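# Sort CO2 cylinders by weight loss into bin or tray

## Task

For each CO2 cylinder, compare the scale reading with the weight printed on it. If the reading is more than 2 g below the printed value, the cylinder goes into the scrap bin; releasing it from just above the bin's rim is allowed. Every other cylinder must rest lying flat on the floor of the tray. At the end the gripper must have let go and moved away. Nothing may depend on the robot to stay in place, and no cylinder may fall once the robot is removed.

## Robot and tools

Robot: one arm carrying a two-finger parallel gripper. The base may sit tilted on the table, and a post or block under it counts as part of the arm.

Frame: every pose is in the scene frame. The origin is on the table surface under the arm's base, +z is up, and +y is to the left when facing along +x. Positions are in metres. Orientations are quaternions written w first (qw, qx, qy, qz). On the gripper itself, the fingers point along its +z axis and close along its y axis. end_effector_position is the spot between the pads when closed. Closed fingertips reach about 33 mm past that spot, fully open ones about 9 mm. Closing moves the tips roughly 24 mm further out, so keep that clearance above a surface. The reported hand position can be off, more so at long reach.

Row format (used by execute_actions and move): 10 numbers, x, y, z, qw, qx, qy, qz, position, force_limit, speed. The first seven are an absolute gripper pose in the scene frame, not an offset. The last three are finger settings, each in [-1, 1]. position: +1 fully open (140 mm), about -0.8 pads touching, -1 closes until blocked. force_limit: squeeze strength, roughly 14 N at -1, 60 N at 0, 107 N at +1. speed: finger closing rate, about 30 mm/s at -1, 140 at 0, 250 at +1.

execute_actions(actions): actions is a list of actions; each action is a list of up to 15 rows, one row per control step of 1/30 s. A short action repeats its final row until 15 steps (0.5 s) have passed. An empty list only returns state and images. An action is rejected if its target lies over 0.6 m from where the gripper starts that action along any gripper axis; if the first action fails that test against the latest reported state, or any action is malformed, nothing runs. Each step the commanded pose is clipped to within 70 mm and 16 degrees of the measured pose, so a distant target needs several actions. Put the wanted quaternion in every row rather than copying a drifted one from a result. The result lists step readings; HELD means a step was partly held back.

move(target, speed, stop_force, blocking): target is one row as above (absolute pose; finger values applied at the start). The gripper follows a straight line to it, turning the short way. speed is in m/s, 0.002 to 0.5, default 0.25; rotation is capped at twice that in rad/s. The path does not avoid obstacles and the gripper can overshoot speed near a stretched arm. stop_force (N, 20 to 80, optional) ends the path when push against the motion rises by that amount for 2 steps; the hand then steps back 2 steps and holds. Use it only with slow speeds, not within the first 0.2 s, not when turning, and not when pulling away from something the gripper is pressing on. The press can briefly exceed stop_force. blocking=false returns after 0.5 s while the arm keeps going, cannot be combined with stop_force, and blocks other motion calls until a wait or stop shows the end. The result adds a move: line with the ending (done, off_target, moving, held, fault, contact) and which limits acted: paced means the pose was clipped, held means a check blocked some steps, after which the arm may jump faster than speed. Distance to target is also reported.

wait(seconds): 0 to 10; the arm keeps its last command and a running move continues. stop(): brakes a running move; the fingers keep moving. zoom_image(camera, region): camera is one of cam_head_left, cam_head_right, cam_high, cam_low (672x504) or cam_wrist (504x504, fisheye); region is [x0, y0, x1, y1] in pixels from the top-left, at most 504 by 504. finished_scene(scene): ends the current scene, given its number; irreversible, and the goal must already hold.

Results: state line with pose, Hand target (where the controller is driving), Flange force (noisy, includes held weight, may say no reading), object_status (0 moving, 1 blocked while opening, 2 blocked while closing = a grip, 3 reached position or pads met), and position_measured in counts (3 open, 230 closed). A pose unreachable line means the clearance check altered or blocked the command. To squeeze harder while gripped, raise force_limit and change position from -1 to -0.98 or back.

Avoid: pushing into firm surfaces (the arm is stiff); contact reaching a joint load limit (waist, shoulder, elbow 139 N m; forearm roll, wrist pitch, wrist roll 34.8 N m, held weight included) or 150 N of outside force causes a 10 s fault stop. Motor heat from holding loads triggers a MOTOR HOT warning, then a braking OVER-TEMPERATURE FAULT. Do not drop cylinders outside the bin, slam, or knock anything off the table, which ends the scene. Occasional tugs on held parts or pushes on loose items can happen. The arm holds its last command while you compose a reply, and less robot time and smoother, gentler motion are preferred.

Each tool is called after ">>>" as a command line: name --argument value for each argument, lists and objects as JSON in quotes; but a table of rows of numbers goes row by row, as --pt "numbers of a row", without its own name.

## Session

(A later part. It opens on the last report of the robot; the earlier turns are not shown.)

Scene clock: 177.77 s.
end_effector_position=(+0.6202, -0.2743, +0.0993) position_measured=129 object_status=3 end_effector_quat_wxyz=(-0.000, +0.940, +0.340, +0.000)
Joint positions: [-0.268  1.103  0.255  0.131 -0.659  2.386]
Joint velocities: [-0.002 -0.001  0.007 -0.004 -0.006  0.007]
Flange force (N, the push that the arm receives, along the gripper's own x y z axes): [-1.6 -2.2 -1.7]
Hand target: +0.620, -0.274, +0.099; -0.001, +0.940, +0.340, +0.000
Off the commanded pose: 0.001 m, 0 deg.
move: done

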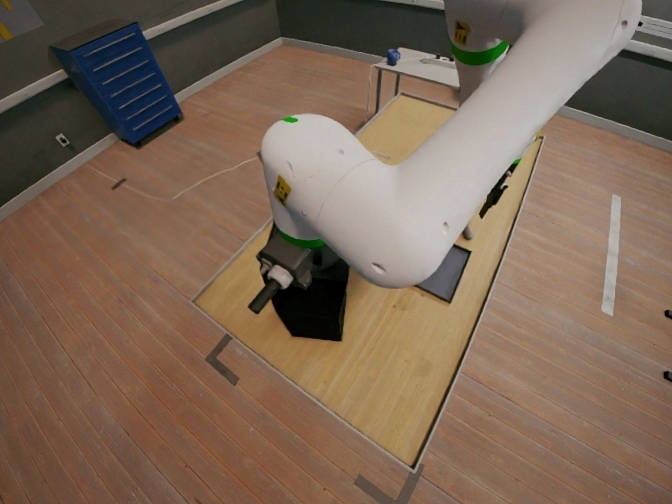

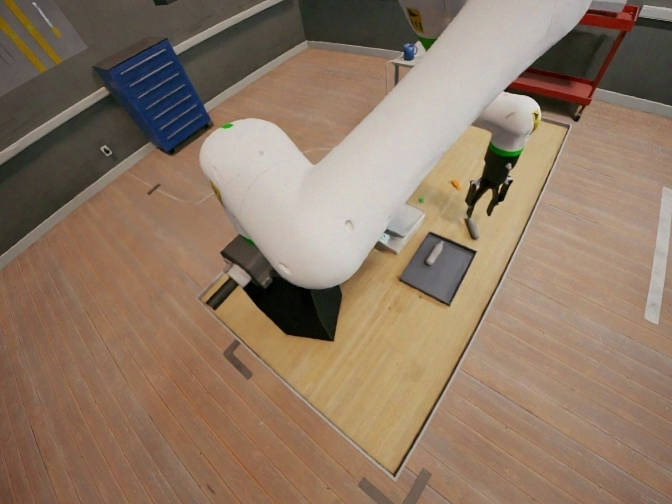

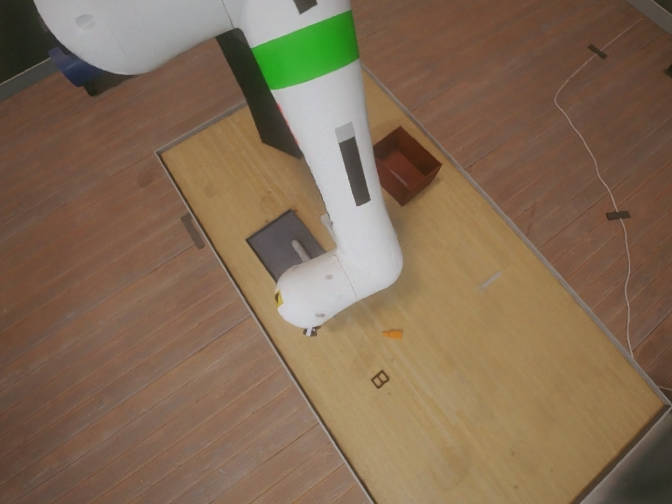

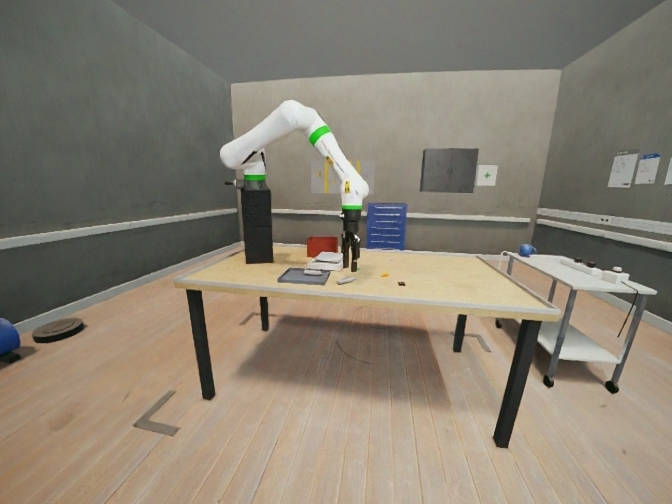

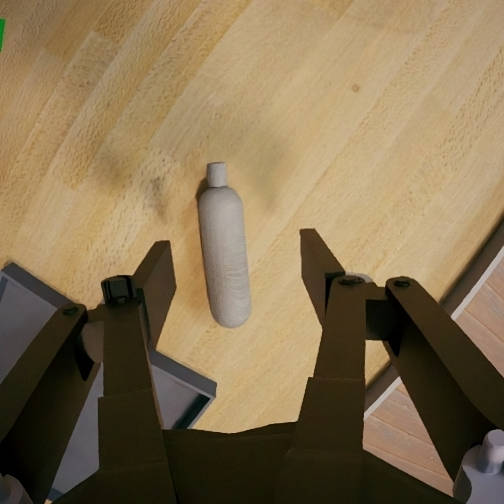

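>>> move --target '[0.6,-0.282,0.075,0,0.93,0.365,0,0,0,0]' --speed 0.1

>>> move --target '[0.6,-0.282,0.045,0,0.93,0.365,0,0,0,0]' --speed 0.08

>>> move --target '[0.6,-0.282,0.045,0,0.93,0.365,0,-1,0,0]'

>>> move --target '[0.58,-0.1,0.28,0,1,0,0,-1,0,0]' --speed 0.3

>>> move --target '[0.6,-0.2,0.55,0.924,0.383,0,0,-1,0,0]' --speed 0.4

>>> move --target '[0.6,-0.12,0.6,0.98,0.2,0,0,-1,0,0]' --speed 0.4

>>> zoom_image --camera "cam_high" --region '[340,150,430,240]'

Scene clock: 185.73 s.
end_effector_position=(+0.6000, -0.2820, +0.0751) position_measured=129 object_status=3 end_effector_quat_wxyz=(+0.000, +0.931, +0.365, +0.000)
Joint positions: [-0.289  1.126  0.22   0.142 -0.599  2.447]
Joint velocities: [-0.    -0.002 -0.001 -0.     0.001  0.003]
Flange force (N, the push that the arm receives, along the gripper's own x y z axes): [0.3 -2.1 -2.2]
Hand target: +0.600, -0.282, +0.075; -0.000, +0.931, +0.365, +0.000
Off the commanded pose: 0.000 m, 0 deg.
move: done

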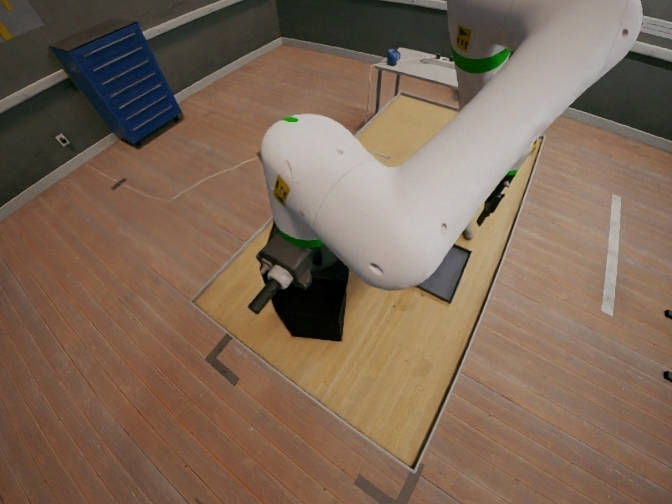

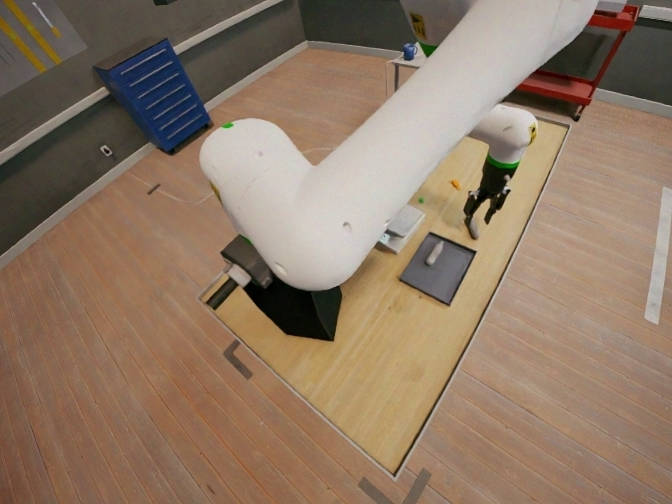

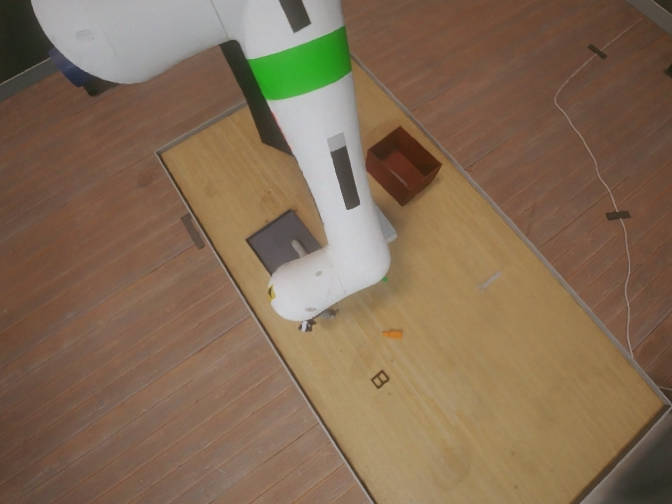

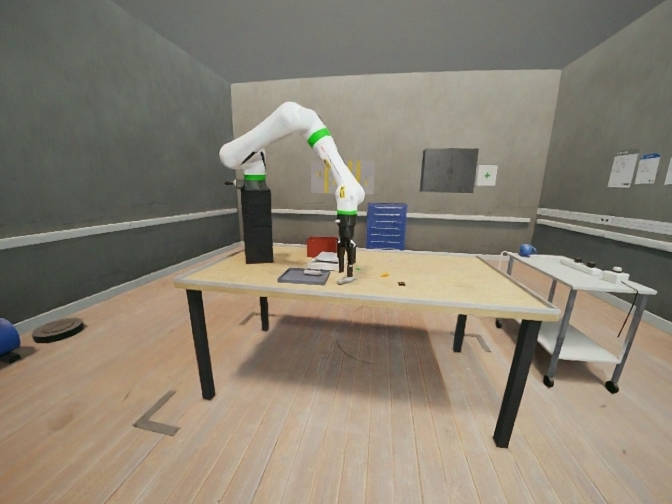

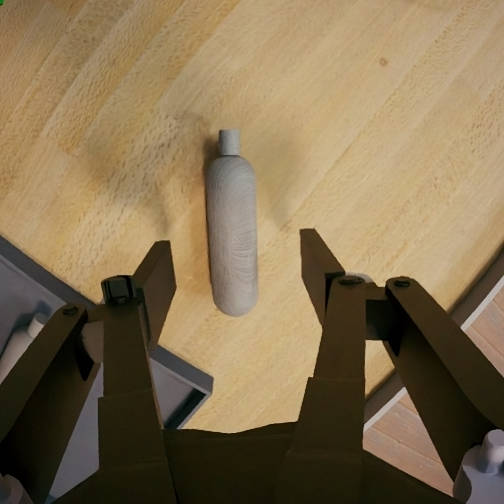

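Scene clock: 186.50 s.
end_effector_position=(+0.6000, -0.2820, +0.0451) position_measured=129 object_status=3 end_effector_quat_wxyz=(+0.000, +0.931, +0.365, +0.000)
Joint positions: [-0.293  1.188  0.257  0.147 -0.574  2.445]
Joint velocities: [-0.     0.001  0.001  0.    -0.001  0.   ]
Flange force (N, the push that the arm receives, along the gripper's own x y z axes): [-1.7 -6.4 -6.4]
Hand target: +0.600, -0.282, +0.045; +0.000, +0.931, +0.365, -0.000
Off the commanded pose: 0.000 m, 0 deg.
move: done

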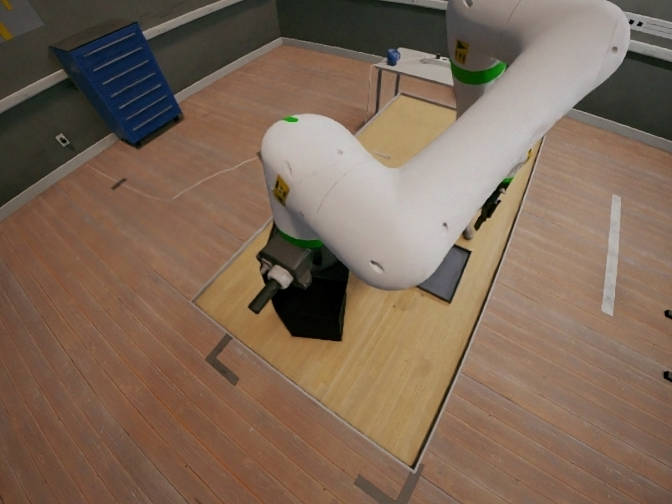

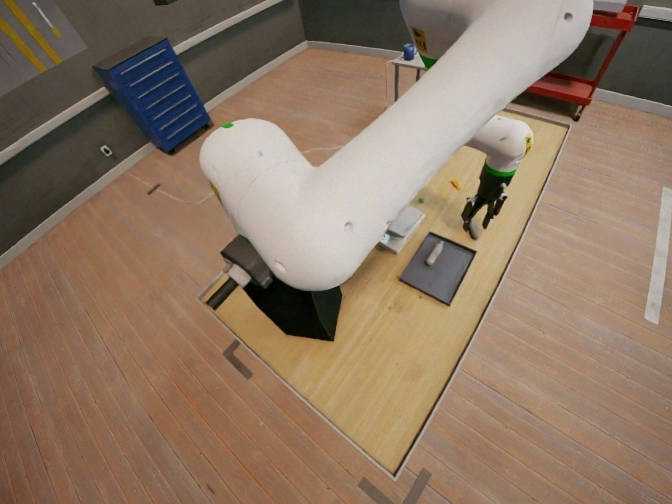

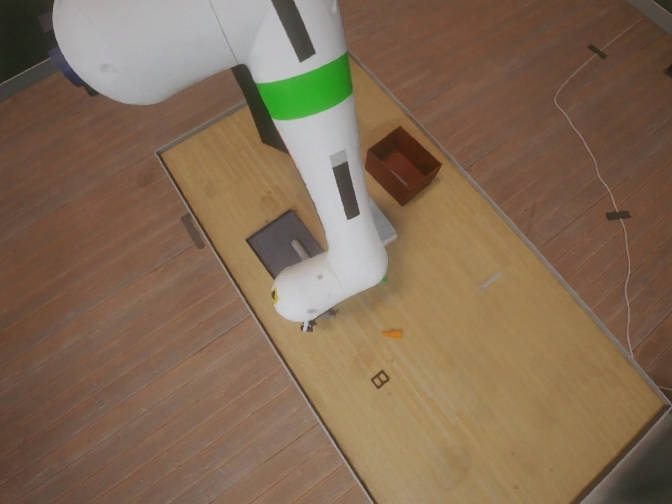

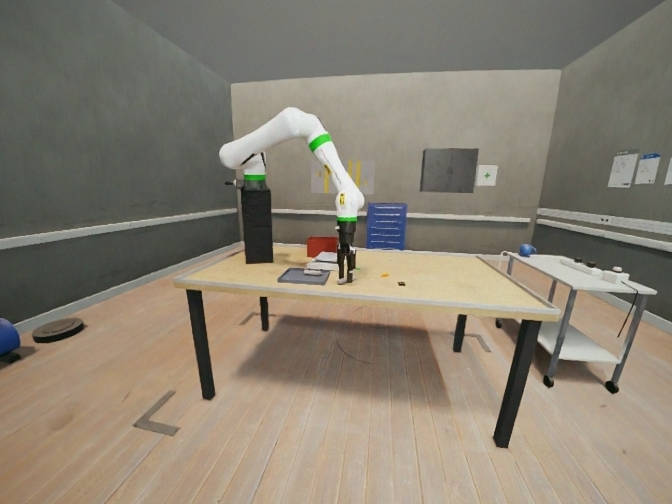

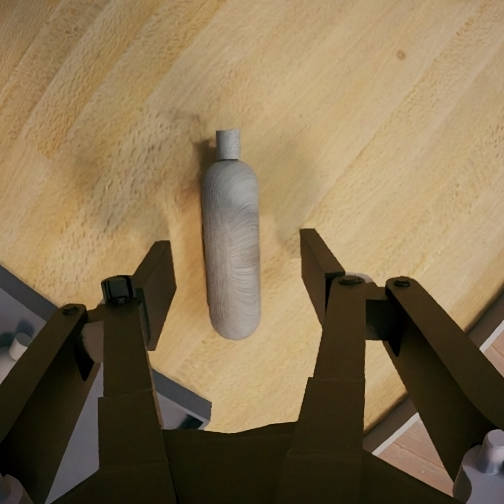

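Scene clock: 187.20 s.
end_effector_position=(+0.6000, -0.2820, +0.0450) position_measured=192 object_status=2 end_effector_quat_wxyz=(+0.000, +0.931, +0.365, +0.000)
Joint positions: [-0.293  1.189  0.258  0.147 -0.574  2.445]
Joint velocities: [ 0.     0.001  0.    -0.001 -0.    -0.   ]
Flange force (N, the push that the arm receives, along the gripper's own x y z axes): [-3.1 -12.7 -28.0]
Hand target: +0.600, -0.282, +0.045; +0.000, +0.931, +0.365, -0.000
Off the commanded pose: 0.000 m, 0 deg.
move: done

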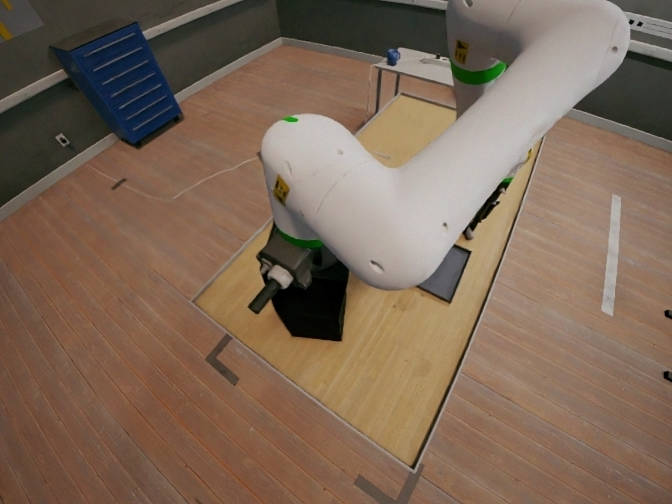

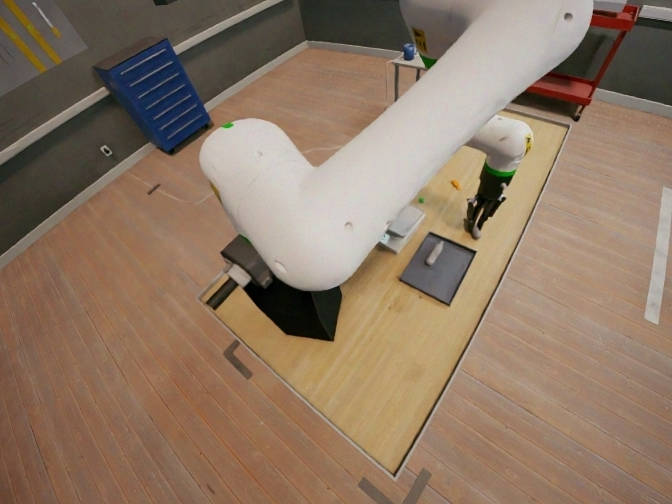

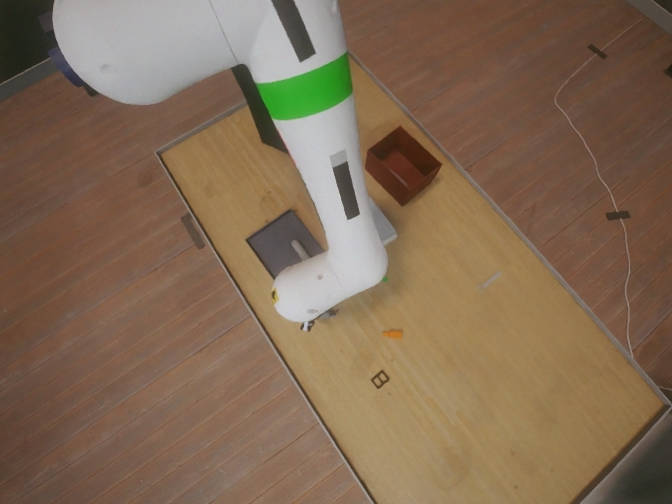

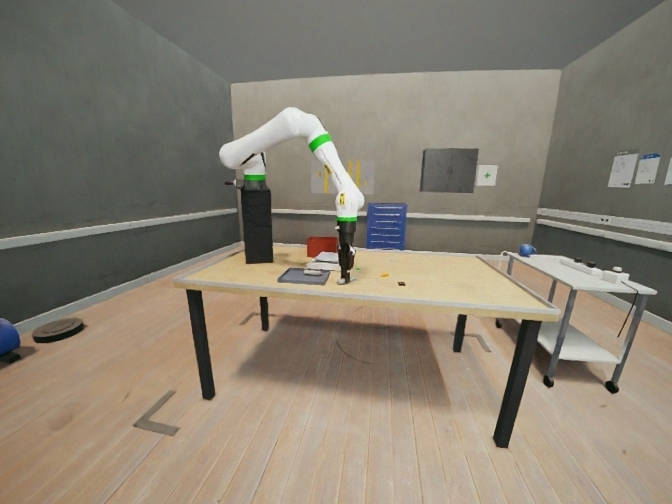

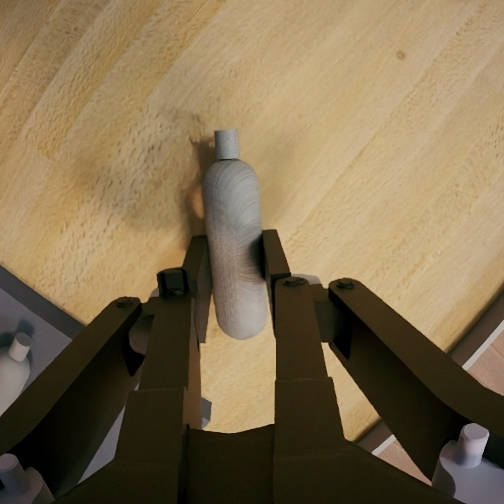

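Scene clock: 188.93 s.
end_effector_position=(+0.5801, -0.1008, +0.2800) position_measured=192 object_status=2 end_effector_quat_wxyz=(+0.001, +1.000, +0.000, -0.000)
Joint positions: [ 0.038  0.644 -0.148  0.147 -0.743  1.381]
Joint velocities: [ 0.002  0.    -0.001  0.003 -0.    -0.002]
Flange force (N, the push that the arm receives, along the gripper's own x y z axes): [-6.8 -4.5 -2.4]
Hand target: +0.580, -0.101, +0.280; +0.001, +1.000, +0.000, -0.000
Off the commanded pose: 0.001 m, 0 deg.
move: done

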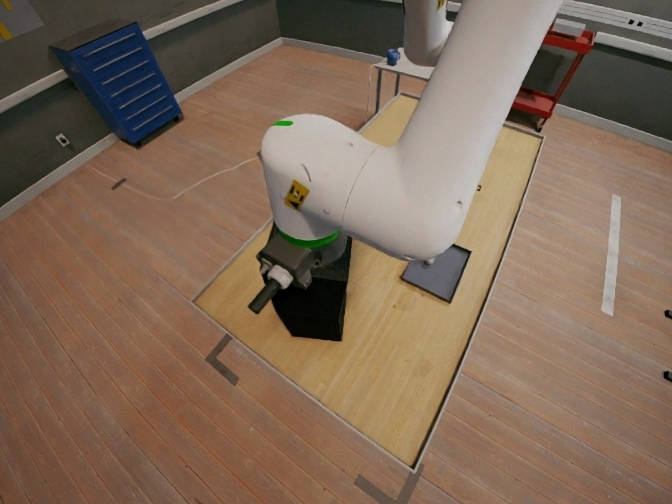

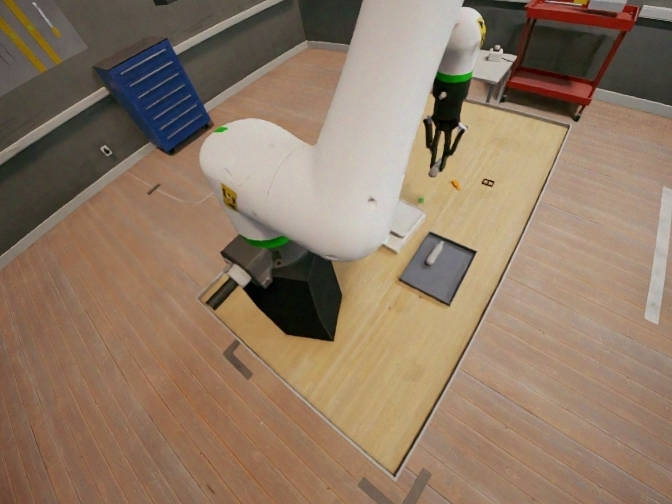

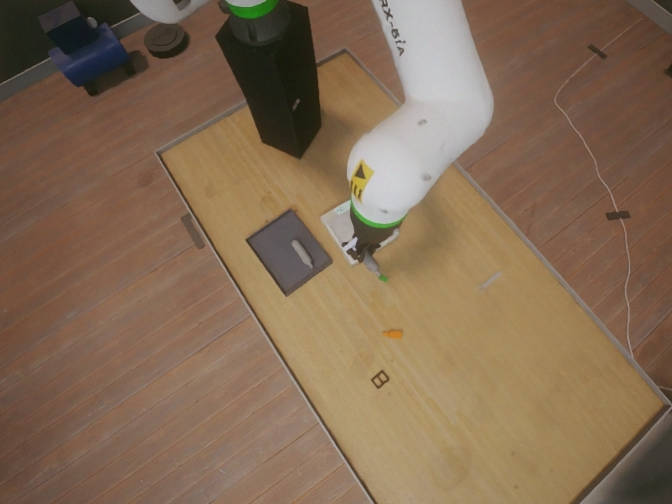

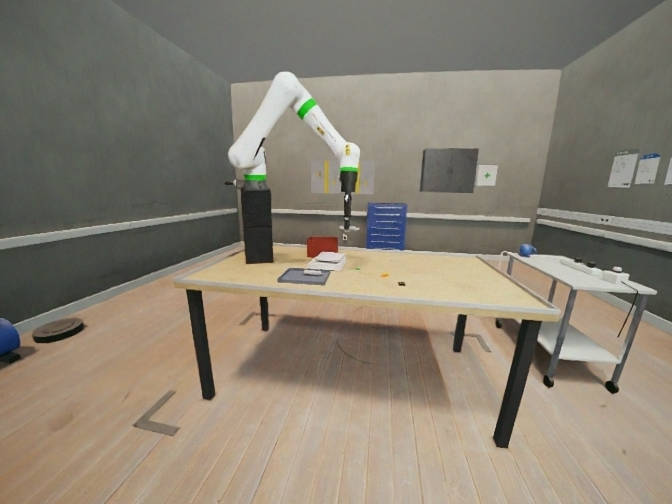

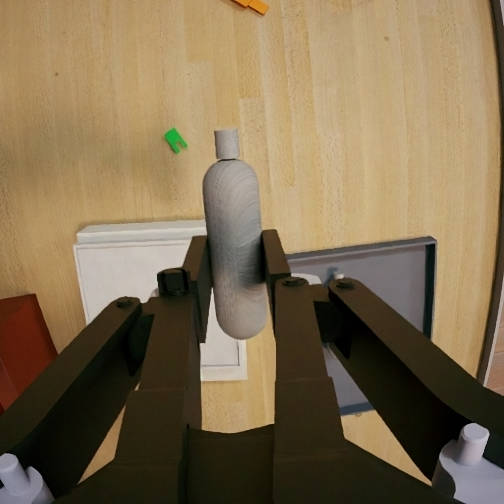

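Scene clock: 192.37 s.
end_effector_position=(+0.6014, -0.2000, +0.5504) position_measured=192 object_status=2 end_effector_quat_wxyz=(+0.924, +0.382, -0.001, -0.003)
Joint positions: [-0.012  1.368 -0.009  1.709 -2.446  0.226]
Joint velocities: [-0.004  0.002  0.001  0.005 -0.002 -0.   ]
Flange force (N, the push that the arm receives, along the gripper's own x y z axes): [-7.2 4.9 5.1]
Hand target: +0.601, -0.200, +0.550; +0.924, +0.382, -0.001, -0.003
Off the commanded pose: 0.002 m, 0 deg.
move: done

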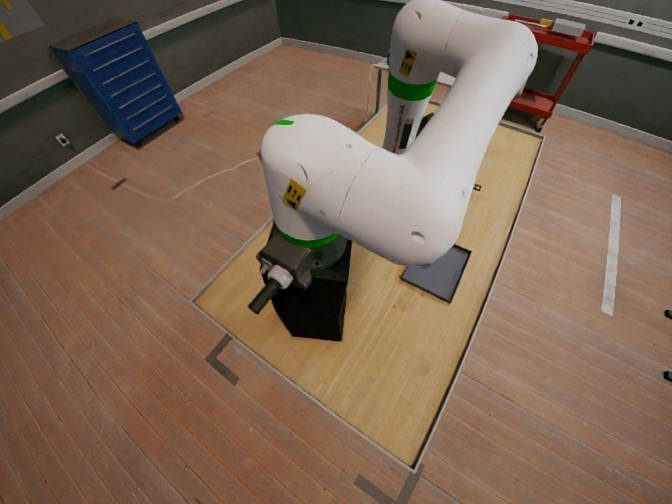

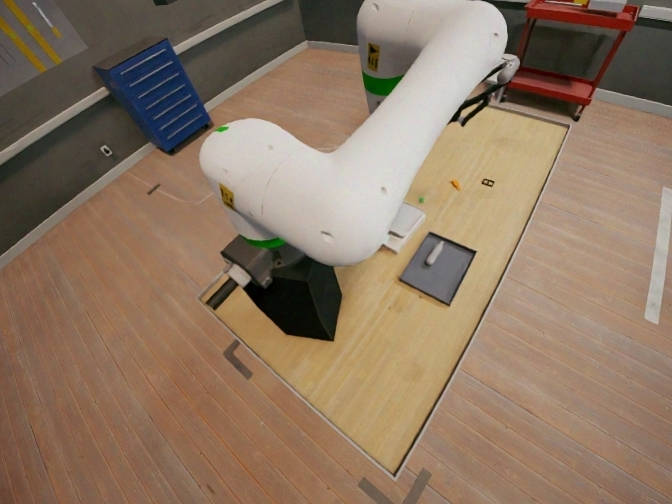

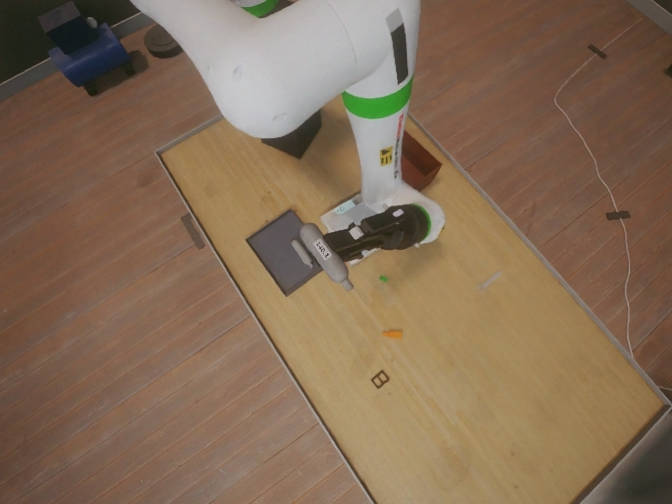

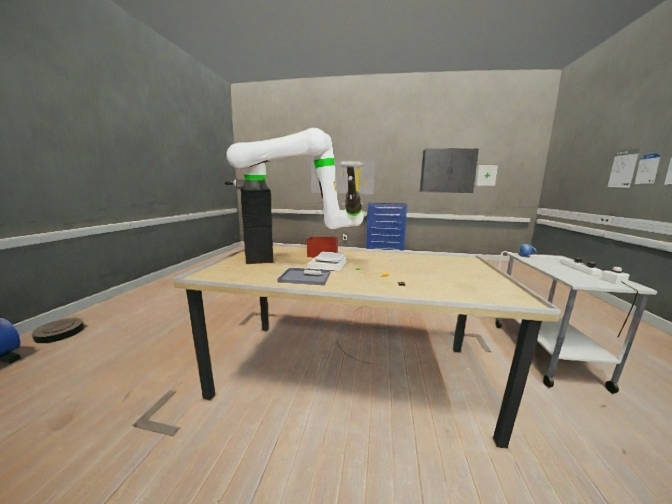

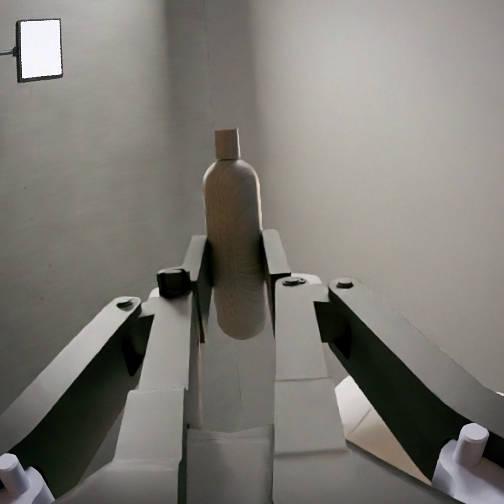

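Scene clock: 193.40 s.
end_effector_position=(+0.6001, -0.1199, +0.5998) position_measured=192 object_status=2 end_effector_quat_wxyz=(+0.980, +0.200, -0.001, -0.000)
Joint positions: [-0.149  1.426  0.068  2.113 -2.775  0.462]
Joint velocities: [-0.006  0.001  0.004  0.02   0.002  0.013]
Flange force (N, the push that the arm receives, along the gripper's own x y z axes): no reading
Hand target: +0.600, -0.120, +0.600; +0.980, +0.200, -0.001, -0.000
Off the commanded pose: 0.000 m, 0 deg.
move: done

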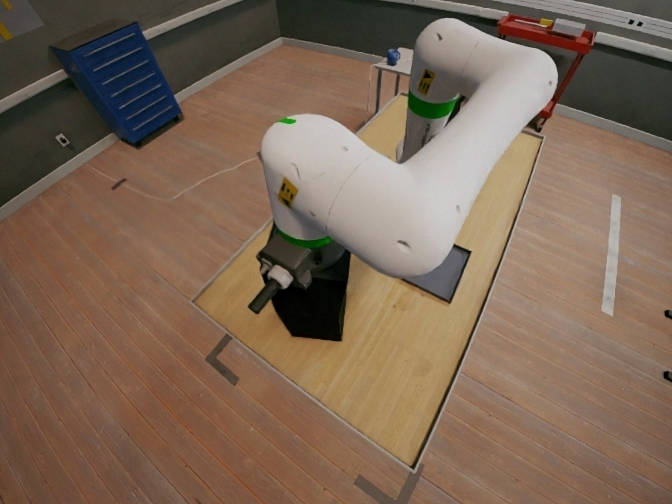

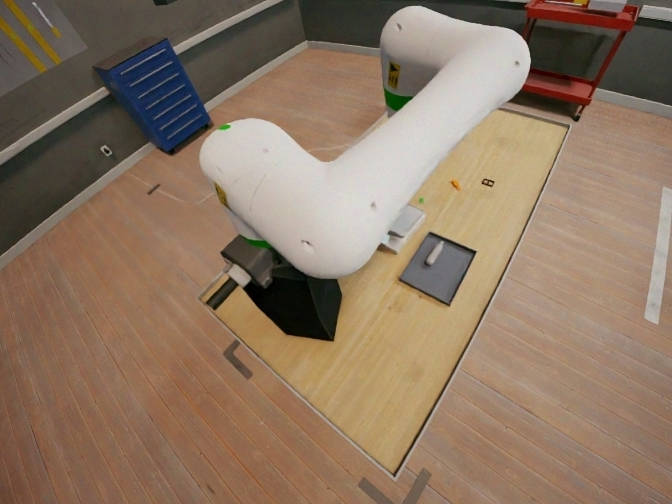

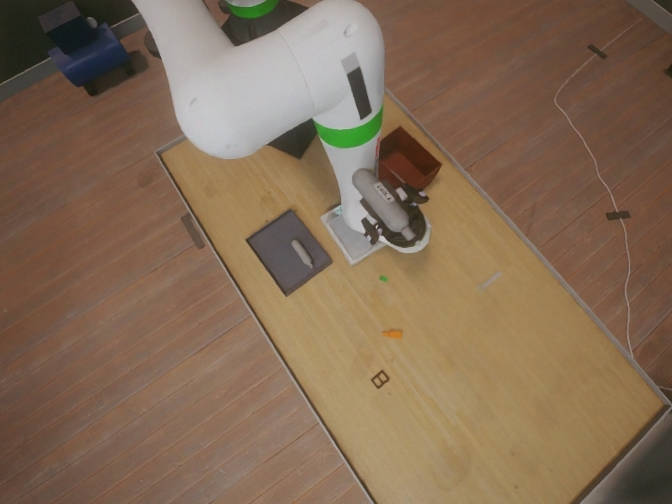

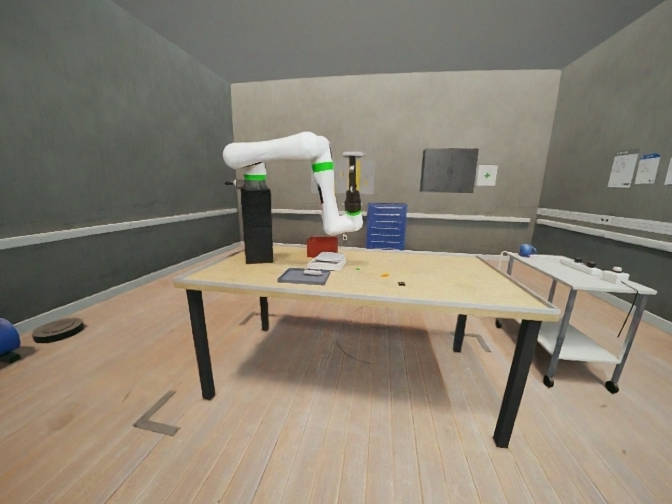

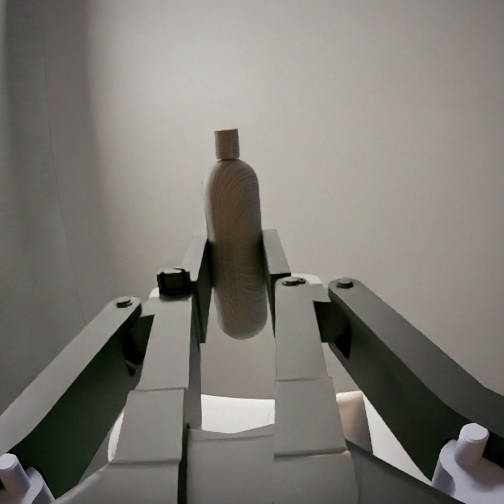

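Region (340, 150, 430, 240) of cam_high's 672x504 image, scaled by 5.600, with more detail than that image has.

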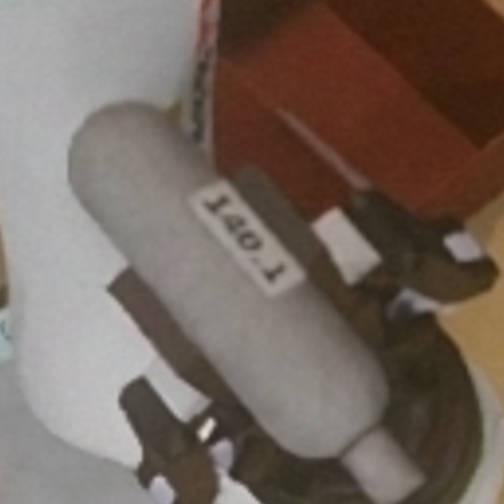

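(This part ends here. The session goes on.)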